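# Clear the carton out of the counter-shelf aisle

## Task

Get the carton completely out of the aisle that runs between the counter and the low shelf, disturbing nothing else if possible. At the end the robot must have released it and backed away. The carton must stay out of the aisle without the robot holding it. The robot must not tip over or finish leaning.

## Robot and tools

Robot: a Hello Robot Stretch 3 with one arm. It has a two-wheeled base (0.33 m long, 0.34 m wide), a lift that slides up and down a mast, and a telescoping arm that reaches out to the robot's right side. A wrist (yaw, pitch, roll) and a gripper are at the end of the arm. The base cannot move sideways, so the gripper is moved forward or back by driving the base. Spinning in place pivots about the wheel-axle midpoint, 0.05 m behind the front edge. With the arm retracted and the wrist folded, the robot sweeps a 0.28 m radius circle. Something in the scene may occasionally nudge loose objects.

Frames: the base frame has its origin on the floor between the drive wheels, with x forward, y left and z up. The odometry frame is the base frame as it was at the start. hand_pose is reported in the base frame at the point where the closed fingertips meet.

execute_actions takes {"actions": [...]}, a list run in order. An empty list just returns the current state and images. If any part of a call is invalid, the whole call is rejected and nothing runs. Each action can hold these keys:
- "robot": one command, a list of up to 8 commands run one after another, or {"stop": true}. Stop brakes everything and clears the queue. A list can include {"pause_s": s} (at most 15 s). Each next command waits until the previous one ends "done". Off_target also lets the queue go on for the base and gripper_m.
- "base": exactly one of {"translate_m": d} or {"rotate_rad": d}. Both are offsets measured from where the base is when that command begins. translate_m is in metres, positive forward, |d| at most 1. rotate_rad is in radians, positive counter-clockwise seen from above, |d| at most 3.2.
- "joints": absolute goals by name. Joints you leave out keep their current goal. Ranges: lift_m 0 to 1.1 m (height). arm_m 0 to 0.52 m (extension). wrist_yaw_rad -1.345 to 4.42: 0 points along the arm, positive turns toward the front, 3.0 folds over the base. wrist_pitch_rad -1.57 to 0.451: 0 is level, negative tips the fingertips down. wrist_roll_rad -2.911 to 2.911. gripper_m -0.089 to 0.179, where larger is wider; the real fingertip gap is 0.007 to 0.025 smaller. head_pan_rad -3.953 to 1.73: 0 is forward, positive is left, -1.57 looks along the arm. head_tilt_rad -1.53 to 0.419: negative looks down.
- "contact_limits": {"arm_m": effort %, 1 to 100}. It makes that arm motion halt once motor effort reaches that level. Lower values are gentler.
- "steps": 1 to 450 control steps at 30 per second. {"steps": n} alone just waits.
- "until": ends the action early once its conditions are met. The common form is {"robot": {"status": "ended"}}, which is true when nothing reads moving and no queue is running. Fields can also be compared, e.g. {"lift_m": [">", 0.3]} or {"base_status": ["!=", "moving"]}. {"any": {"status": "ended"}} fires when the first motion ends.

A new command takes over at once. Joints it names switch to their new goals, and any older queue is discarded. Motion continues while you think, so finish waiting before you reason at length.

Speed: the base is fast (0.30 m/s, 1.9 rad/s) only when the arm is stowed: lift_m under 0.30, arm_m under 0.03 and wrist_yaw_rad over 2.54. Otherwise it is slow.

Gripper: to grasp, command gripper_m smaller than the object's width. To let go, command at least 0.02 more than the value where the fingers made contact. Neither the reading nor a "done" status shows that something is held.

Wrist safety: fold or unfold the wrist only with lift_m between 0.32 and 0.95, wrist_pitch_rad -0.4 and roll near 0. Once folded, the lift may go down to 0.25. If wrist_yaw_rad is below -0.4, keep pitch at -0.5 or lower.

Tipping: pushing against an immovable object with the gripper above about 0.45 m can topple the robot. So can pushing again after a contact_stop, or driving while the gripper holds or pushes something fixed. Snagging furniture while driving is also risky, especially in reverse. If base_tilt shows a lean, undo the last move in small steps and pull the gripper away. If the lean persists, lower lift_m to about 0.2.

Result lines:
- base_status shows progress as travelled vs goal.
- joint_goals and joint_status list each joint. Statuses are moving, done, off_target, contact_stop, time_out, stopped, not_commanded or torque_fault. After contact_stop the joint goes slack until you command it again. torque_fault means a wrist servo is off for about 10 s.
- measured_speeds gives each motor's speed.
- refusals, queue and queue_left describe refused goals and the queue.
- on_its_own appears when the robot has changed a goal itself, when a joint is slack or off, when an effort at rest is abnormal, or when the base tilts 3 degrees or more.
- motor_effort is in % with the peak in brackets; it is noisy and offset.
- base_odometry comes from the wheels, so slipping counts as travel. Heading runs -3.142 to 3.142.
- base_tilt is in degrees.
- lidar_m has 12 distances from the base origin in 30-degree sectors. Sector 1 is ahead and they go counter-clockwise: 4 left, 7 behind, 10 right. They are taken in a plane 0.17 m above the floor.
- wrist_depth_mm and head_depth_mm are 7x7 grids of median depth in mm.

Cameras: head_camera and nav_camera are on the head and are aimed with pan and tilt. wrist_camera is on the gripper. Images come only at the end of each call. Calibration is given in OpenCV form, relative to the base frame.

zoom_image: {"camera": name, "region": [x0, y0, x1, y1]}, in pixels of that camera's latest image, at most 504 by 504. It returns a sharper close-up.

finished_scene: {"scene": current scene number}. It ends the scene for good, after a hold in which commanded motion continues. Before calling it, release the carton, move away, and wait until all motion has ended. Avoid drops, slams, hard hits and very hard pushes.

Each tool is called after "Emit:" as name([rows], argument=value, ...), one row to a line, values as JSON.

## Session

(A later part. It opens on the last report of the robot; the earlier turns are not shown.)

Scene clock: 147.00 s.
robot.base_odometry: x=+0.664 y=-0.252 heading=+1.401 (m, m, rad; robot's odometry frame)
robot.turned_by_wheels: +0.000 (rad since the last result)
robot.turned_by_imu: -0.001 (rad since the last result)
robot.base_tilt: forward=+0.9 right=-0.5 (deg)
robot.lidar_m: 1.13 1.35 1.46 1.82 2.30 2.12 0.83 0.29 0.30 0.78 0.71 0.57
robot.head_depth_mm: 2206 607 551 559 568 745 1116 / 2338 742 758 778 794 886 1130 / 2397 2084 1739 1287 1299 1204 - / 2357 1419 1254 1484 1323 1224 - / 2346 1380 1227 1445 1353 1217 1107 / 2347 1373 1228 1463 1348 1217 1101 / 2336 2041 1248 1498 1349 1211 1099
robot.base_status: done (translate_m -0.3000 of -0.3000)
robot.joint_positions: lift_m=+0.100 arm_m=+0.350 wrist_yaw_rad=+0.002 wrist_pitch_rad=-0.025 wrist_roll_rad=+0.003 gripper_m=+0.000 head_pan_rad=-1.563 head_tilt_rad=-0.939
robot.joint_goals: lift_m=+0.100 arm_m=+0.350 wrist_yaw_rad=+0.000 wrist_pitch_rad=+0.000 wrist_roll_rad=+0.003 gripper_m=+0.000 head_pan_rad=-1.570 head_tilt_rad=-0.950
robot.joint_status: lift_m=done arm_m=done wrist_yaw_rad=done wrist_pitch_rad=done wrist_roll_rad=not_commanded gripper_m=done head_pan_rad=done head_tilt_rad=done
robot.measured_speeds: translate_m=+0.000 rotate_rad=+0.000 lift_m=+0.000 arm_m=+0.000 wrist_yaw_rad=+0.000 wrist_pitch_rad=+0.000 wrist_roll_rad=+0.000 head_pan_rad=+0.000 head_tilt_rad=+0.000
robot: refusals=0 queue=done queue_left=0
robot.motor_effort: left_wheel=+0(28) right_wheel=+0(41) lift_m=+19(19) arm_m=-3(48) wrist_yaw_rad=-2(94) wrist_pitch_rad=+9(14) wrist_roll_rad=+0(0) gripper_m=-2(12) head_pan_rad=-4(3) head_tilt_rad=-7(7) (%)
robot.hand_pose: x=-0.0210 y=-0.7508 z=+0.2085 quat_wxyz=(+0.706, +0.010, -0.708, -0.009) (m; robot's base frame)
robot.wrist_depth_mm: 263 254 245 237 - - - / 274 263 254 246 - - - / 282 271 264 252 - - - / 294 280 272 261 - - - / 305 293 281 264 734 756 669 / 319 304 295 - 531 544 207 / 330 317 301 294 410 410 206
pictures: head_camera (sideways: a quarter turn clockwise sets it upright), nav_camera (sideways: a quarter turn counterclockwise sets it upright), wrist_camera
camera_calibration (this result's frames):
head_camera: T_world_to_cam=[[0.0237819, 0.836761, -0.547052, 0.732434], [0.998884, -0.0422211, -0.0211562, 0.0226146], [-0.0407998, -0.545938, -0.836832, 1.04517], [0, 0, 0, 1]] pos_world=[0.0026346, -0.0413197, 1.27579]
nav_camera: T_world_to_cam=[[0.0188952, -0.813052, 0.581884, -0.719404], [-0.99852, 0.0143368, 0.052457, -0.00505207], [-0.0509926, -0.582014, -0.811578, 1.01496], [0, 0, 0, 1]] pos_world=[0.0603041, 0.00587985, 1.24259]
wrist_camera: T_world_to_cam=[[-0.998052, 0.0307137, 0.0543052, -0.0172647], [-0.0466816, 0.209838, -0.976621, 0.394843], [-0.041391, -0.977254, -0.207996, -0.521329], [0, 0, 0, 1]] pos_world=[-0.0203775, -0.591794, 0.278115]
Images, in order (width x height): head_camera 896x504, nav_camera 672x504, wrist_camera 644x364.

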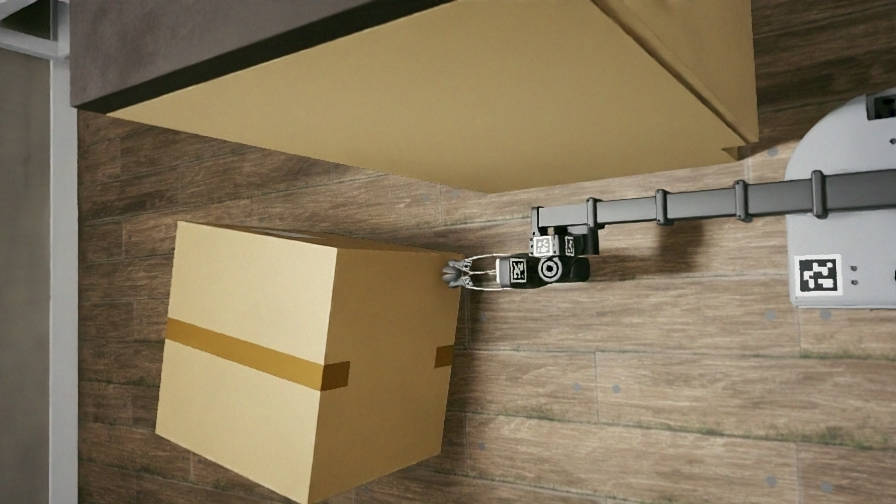

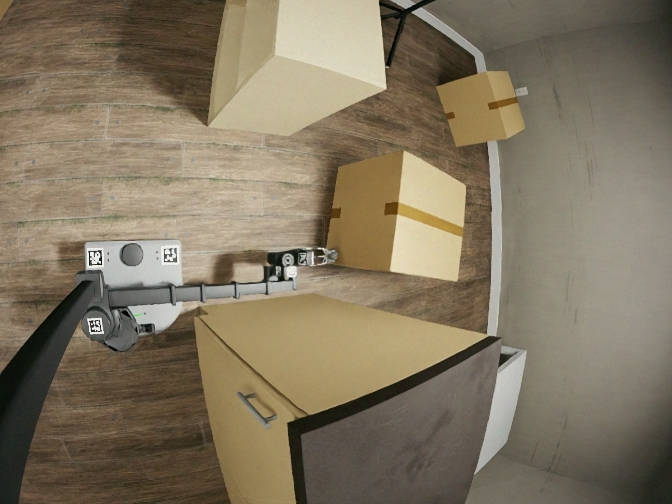

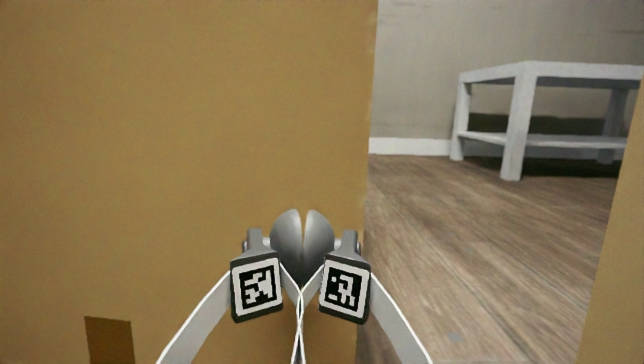

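Emit:
execute_actions([
  {"robot":[{"joints":{"arm_m":0.52},"contact_limits":{"arm_m":100}},{"joints":{"arm_m":0.0}}],"steps":450,"until":{"robot":{"status":"ended"}}},
])

Scene clock: 158.77 s.
robot.base_odometry: x=+0.664 y=-0.252 heading=+1.401 (m, m, rad; robot's odometry frame)
robot.turned_by_wheels: +0.000 (rad since the last result)
robot.turned_by_imu: -0.003 (rad since the last result)
robot.base_tilt: forward=+0.9 right=-0.5 (deg)
robot.lidar_m: 1.13 1.34 1.45 1.81 2.29 2.13 0.85 0.29 0.30 0.77 0.71 0.57
robot.head_depth_mm: 2172 606 545 552 564 751 1116 / 2368 728 747 764 785 879 1130 / 2386 2088 1739 1255 1303 1197 - / 2369 1462 1275 1512 1361 1240 - / 2365 1382 1259 1466 1357 1216 1103 / 2357 1371 1252 1472 1354 1208 1102 / 2324 1944 1255 1498 1351 1208 1104
robot.base_status: done (translate_m -0.3000 of -0.3000)
robot.joint_positions: lift_m=+0.100 arm_m=+0.002 wrist_yaw_rad=-0.083 wrist_pitch_rad=-0.025 wrist_roll_rad=+0.003 gripper_m=+0.000 head_pan_rad=-1.563 head_tilt_rad=-0.939
robot.joint_goals: lift_m=+0.100 arm_m=+0.000 wrist_yaw_rad=-0.082 wrist_pitch_rad=+0.000 wrist_roll_rad=+0.003 gripper_m=+0.000 head_pan_rad=-1.570 head_tilt_rad=-0.950
robot.joint_status: lift_m=done arm_m=done wrist_yaw_rad=done wrist_pitch_rad=done wrist_roll_rad=not_commanded gripper_m=done head_pan_rad=done head_tilt_rad=done
robot.measured_speeds: translate_m=+0.000 rotate_rad=+0.000 lift_m=+0.000 arm_m=+0.000 wrist_yaw_rad=+0.000 wrist_pitch_rad=+0.000 wrist_roll_rad=+0.000 head_pan_rad=+0.000 head_tilt_rad=+0.000
robot: refusals=0 queue=done queue_left=0
robot.on_its_own: wrist_yaw_rad is held at -0.082, not at your +0.000, by its stall guard, which is not easing now
robot.motor_effort: left_wheel=+0(17) right_wheel=+0(23) lift_m=+19(19) arm_m=-3(51) wrist_yaw_rad=+1(57) wrist_pitch_rad=+9(14) wrist_roll_rad=+0(1) gripper_m=-3(11) head_pan_rad=-4(4) head_tilt_rad=-7(7) (%)
robot.hand_pose: x=-0.0427 y=-0.4013 z=+0.2086 quat_wxyz=(+0.705, -0.020, -0.707, -0.038) (m; robot's base frame)
robot.wrist_depth_mm: - 590 609 - 421 257 186 / - 598 622 - 420 259 186 / - 622 644 - 420 257 186 / 945 638 667 955 422 260 186 / 641 651 687 808 421 257 186 / 493 507 527 - 388 259 185 / 389 401 401 402 374 257 185
pictures: head_camera (sideways: a quarter turn clockwise sets it upright), nav_camera (sideways: a quarter turn counterclockwise sets it upright), wrist_camera
camera_calibration (this result's frames):
head_camera: T_world_to_cam=[[0.0237819, 0.836764, -0.547048, 0.732429], [0.998884, -0.042221, -0.0211564, 0.0226149], [-0.0407998, -0.545934, -0.836834, 1.04517], [0, 0, 0, 1]] pos_world=[0.0026346, -0.0413196, 1.27579]
nav_camera: T_world_to_cam=[[0.0188952, -0.813055, 0.58188, -0.7194], [-0.99852, 0.0143366, 0.0524571, -0.0050522], [-0.0509926, -0.582011, -0.811581, 1.01496], [0, 0, 0, 1]] pos_world=[0.0603041, 0.00588012, 1.24259]
wrist_camera: T_world_to_cam=[[-0.991853, 0.115099, 0.0545801, -0.0155304], [-0.0290726, 0.212623, -0.976702, 0.322492], [-0.124023, -0.970332, -0.207545, -0.181491], [0, 0, 0, 1]] pos_world=[-0.0285373, -0.242889, 0.278158]
Images, in order (width x height): head_camera 896x504, nav_camera 672x504, wrist_camera 644x364.

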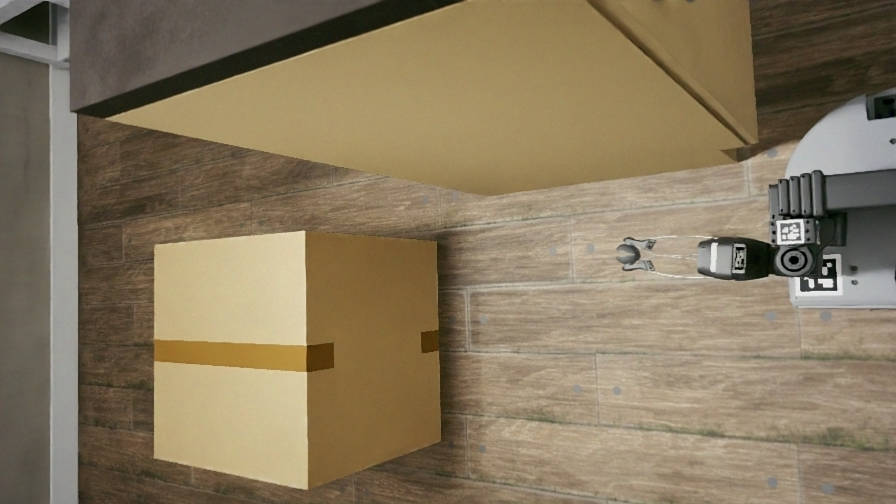

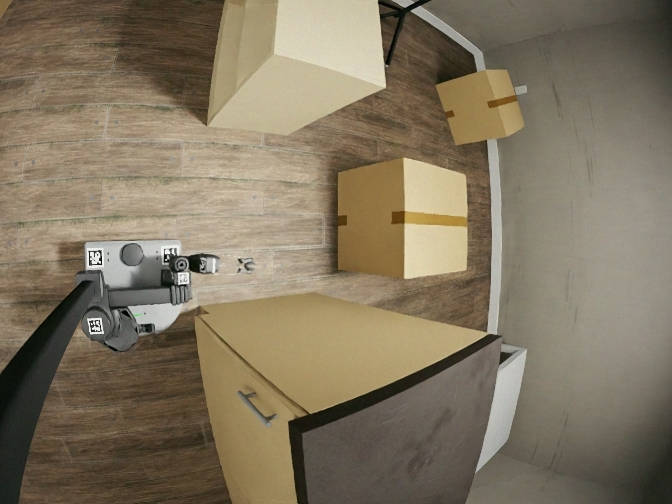

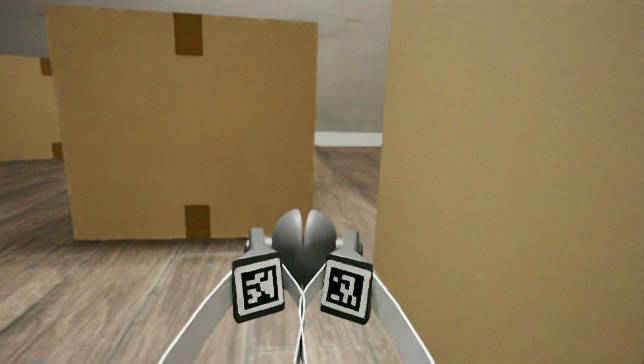

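Emit:
finished_scene(scene=2)

The scene is finished: the task was done.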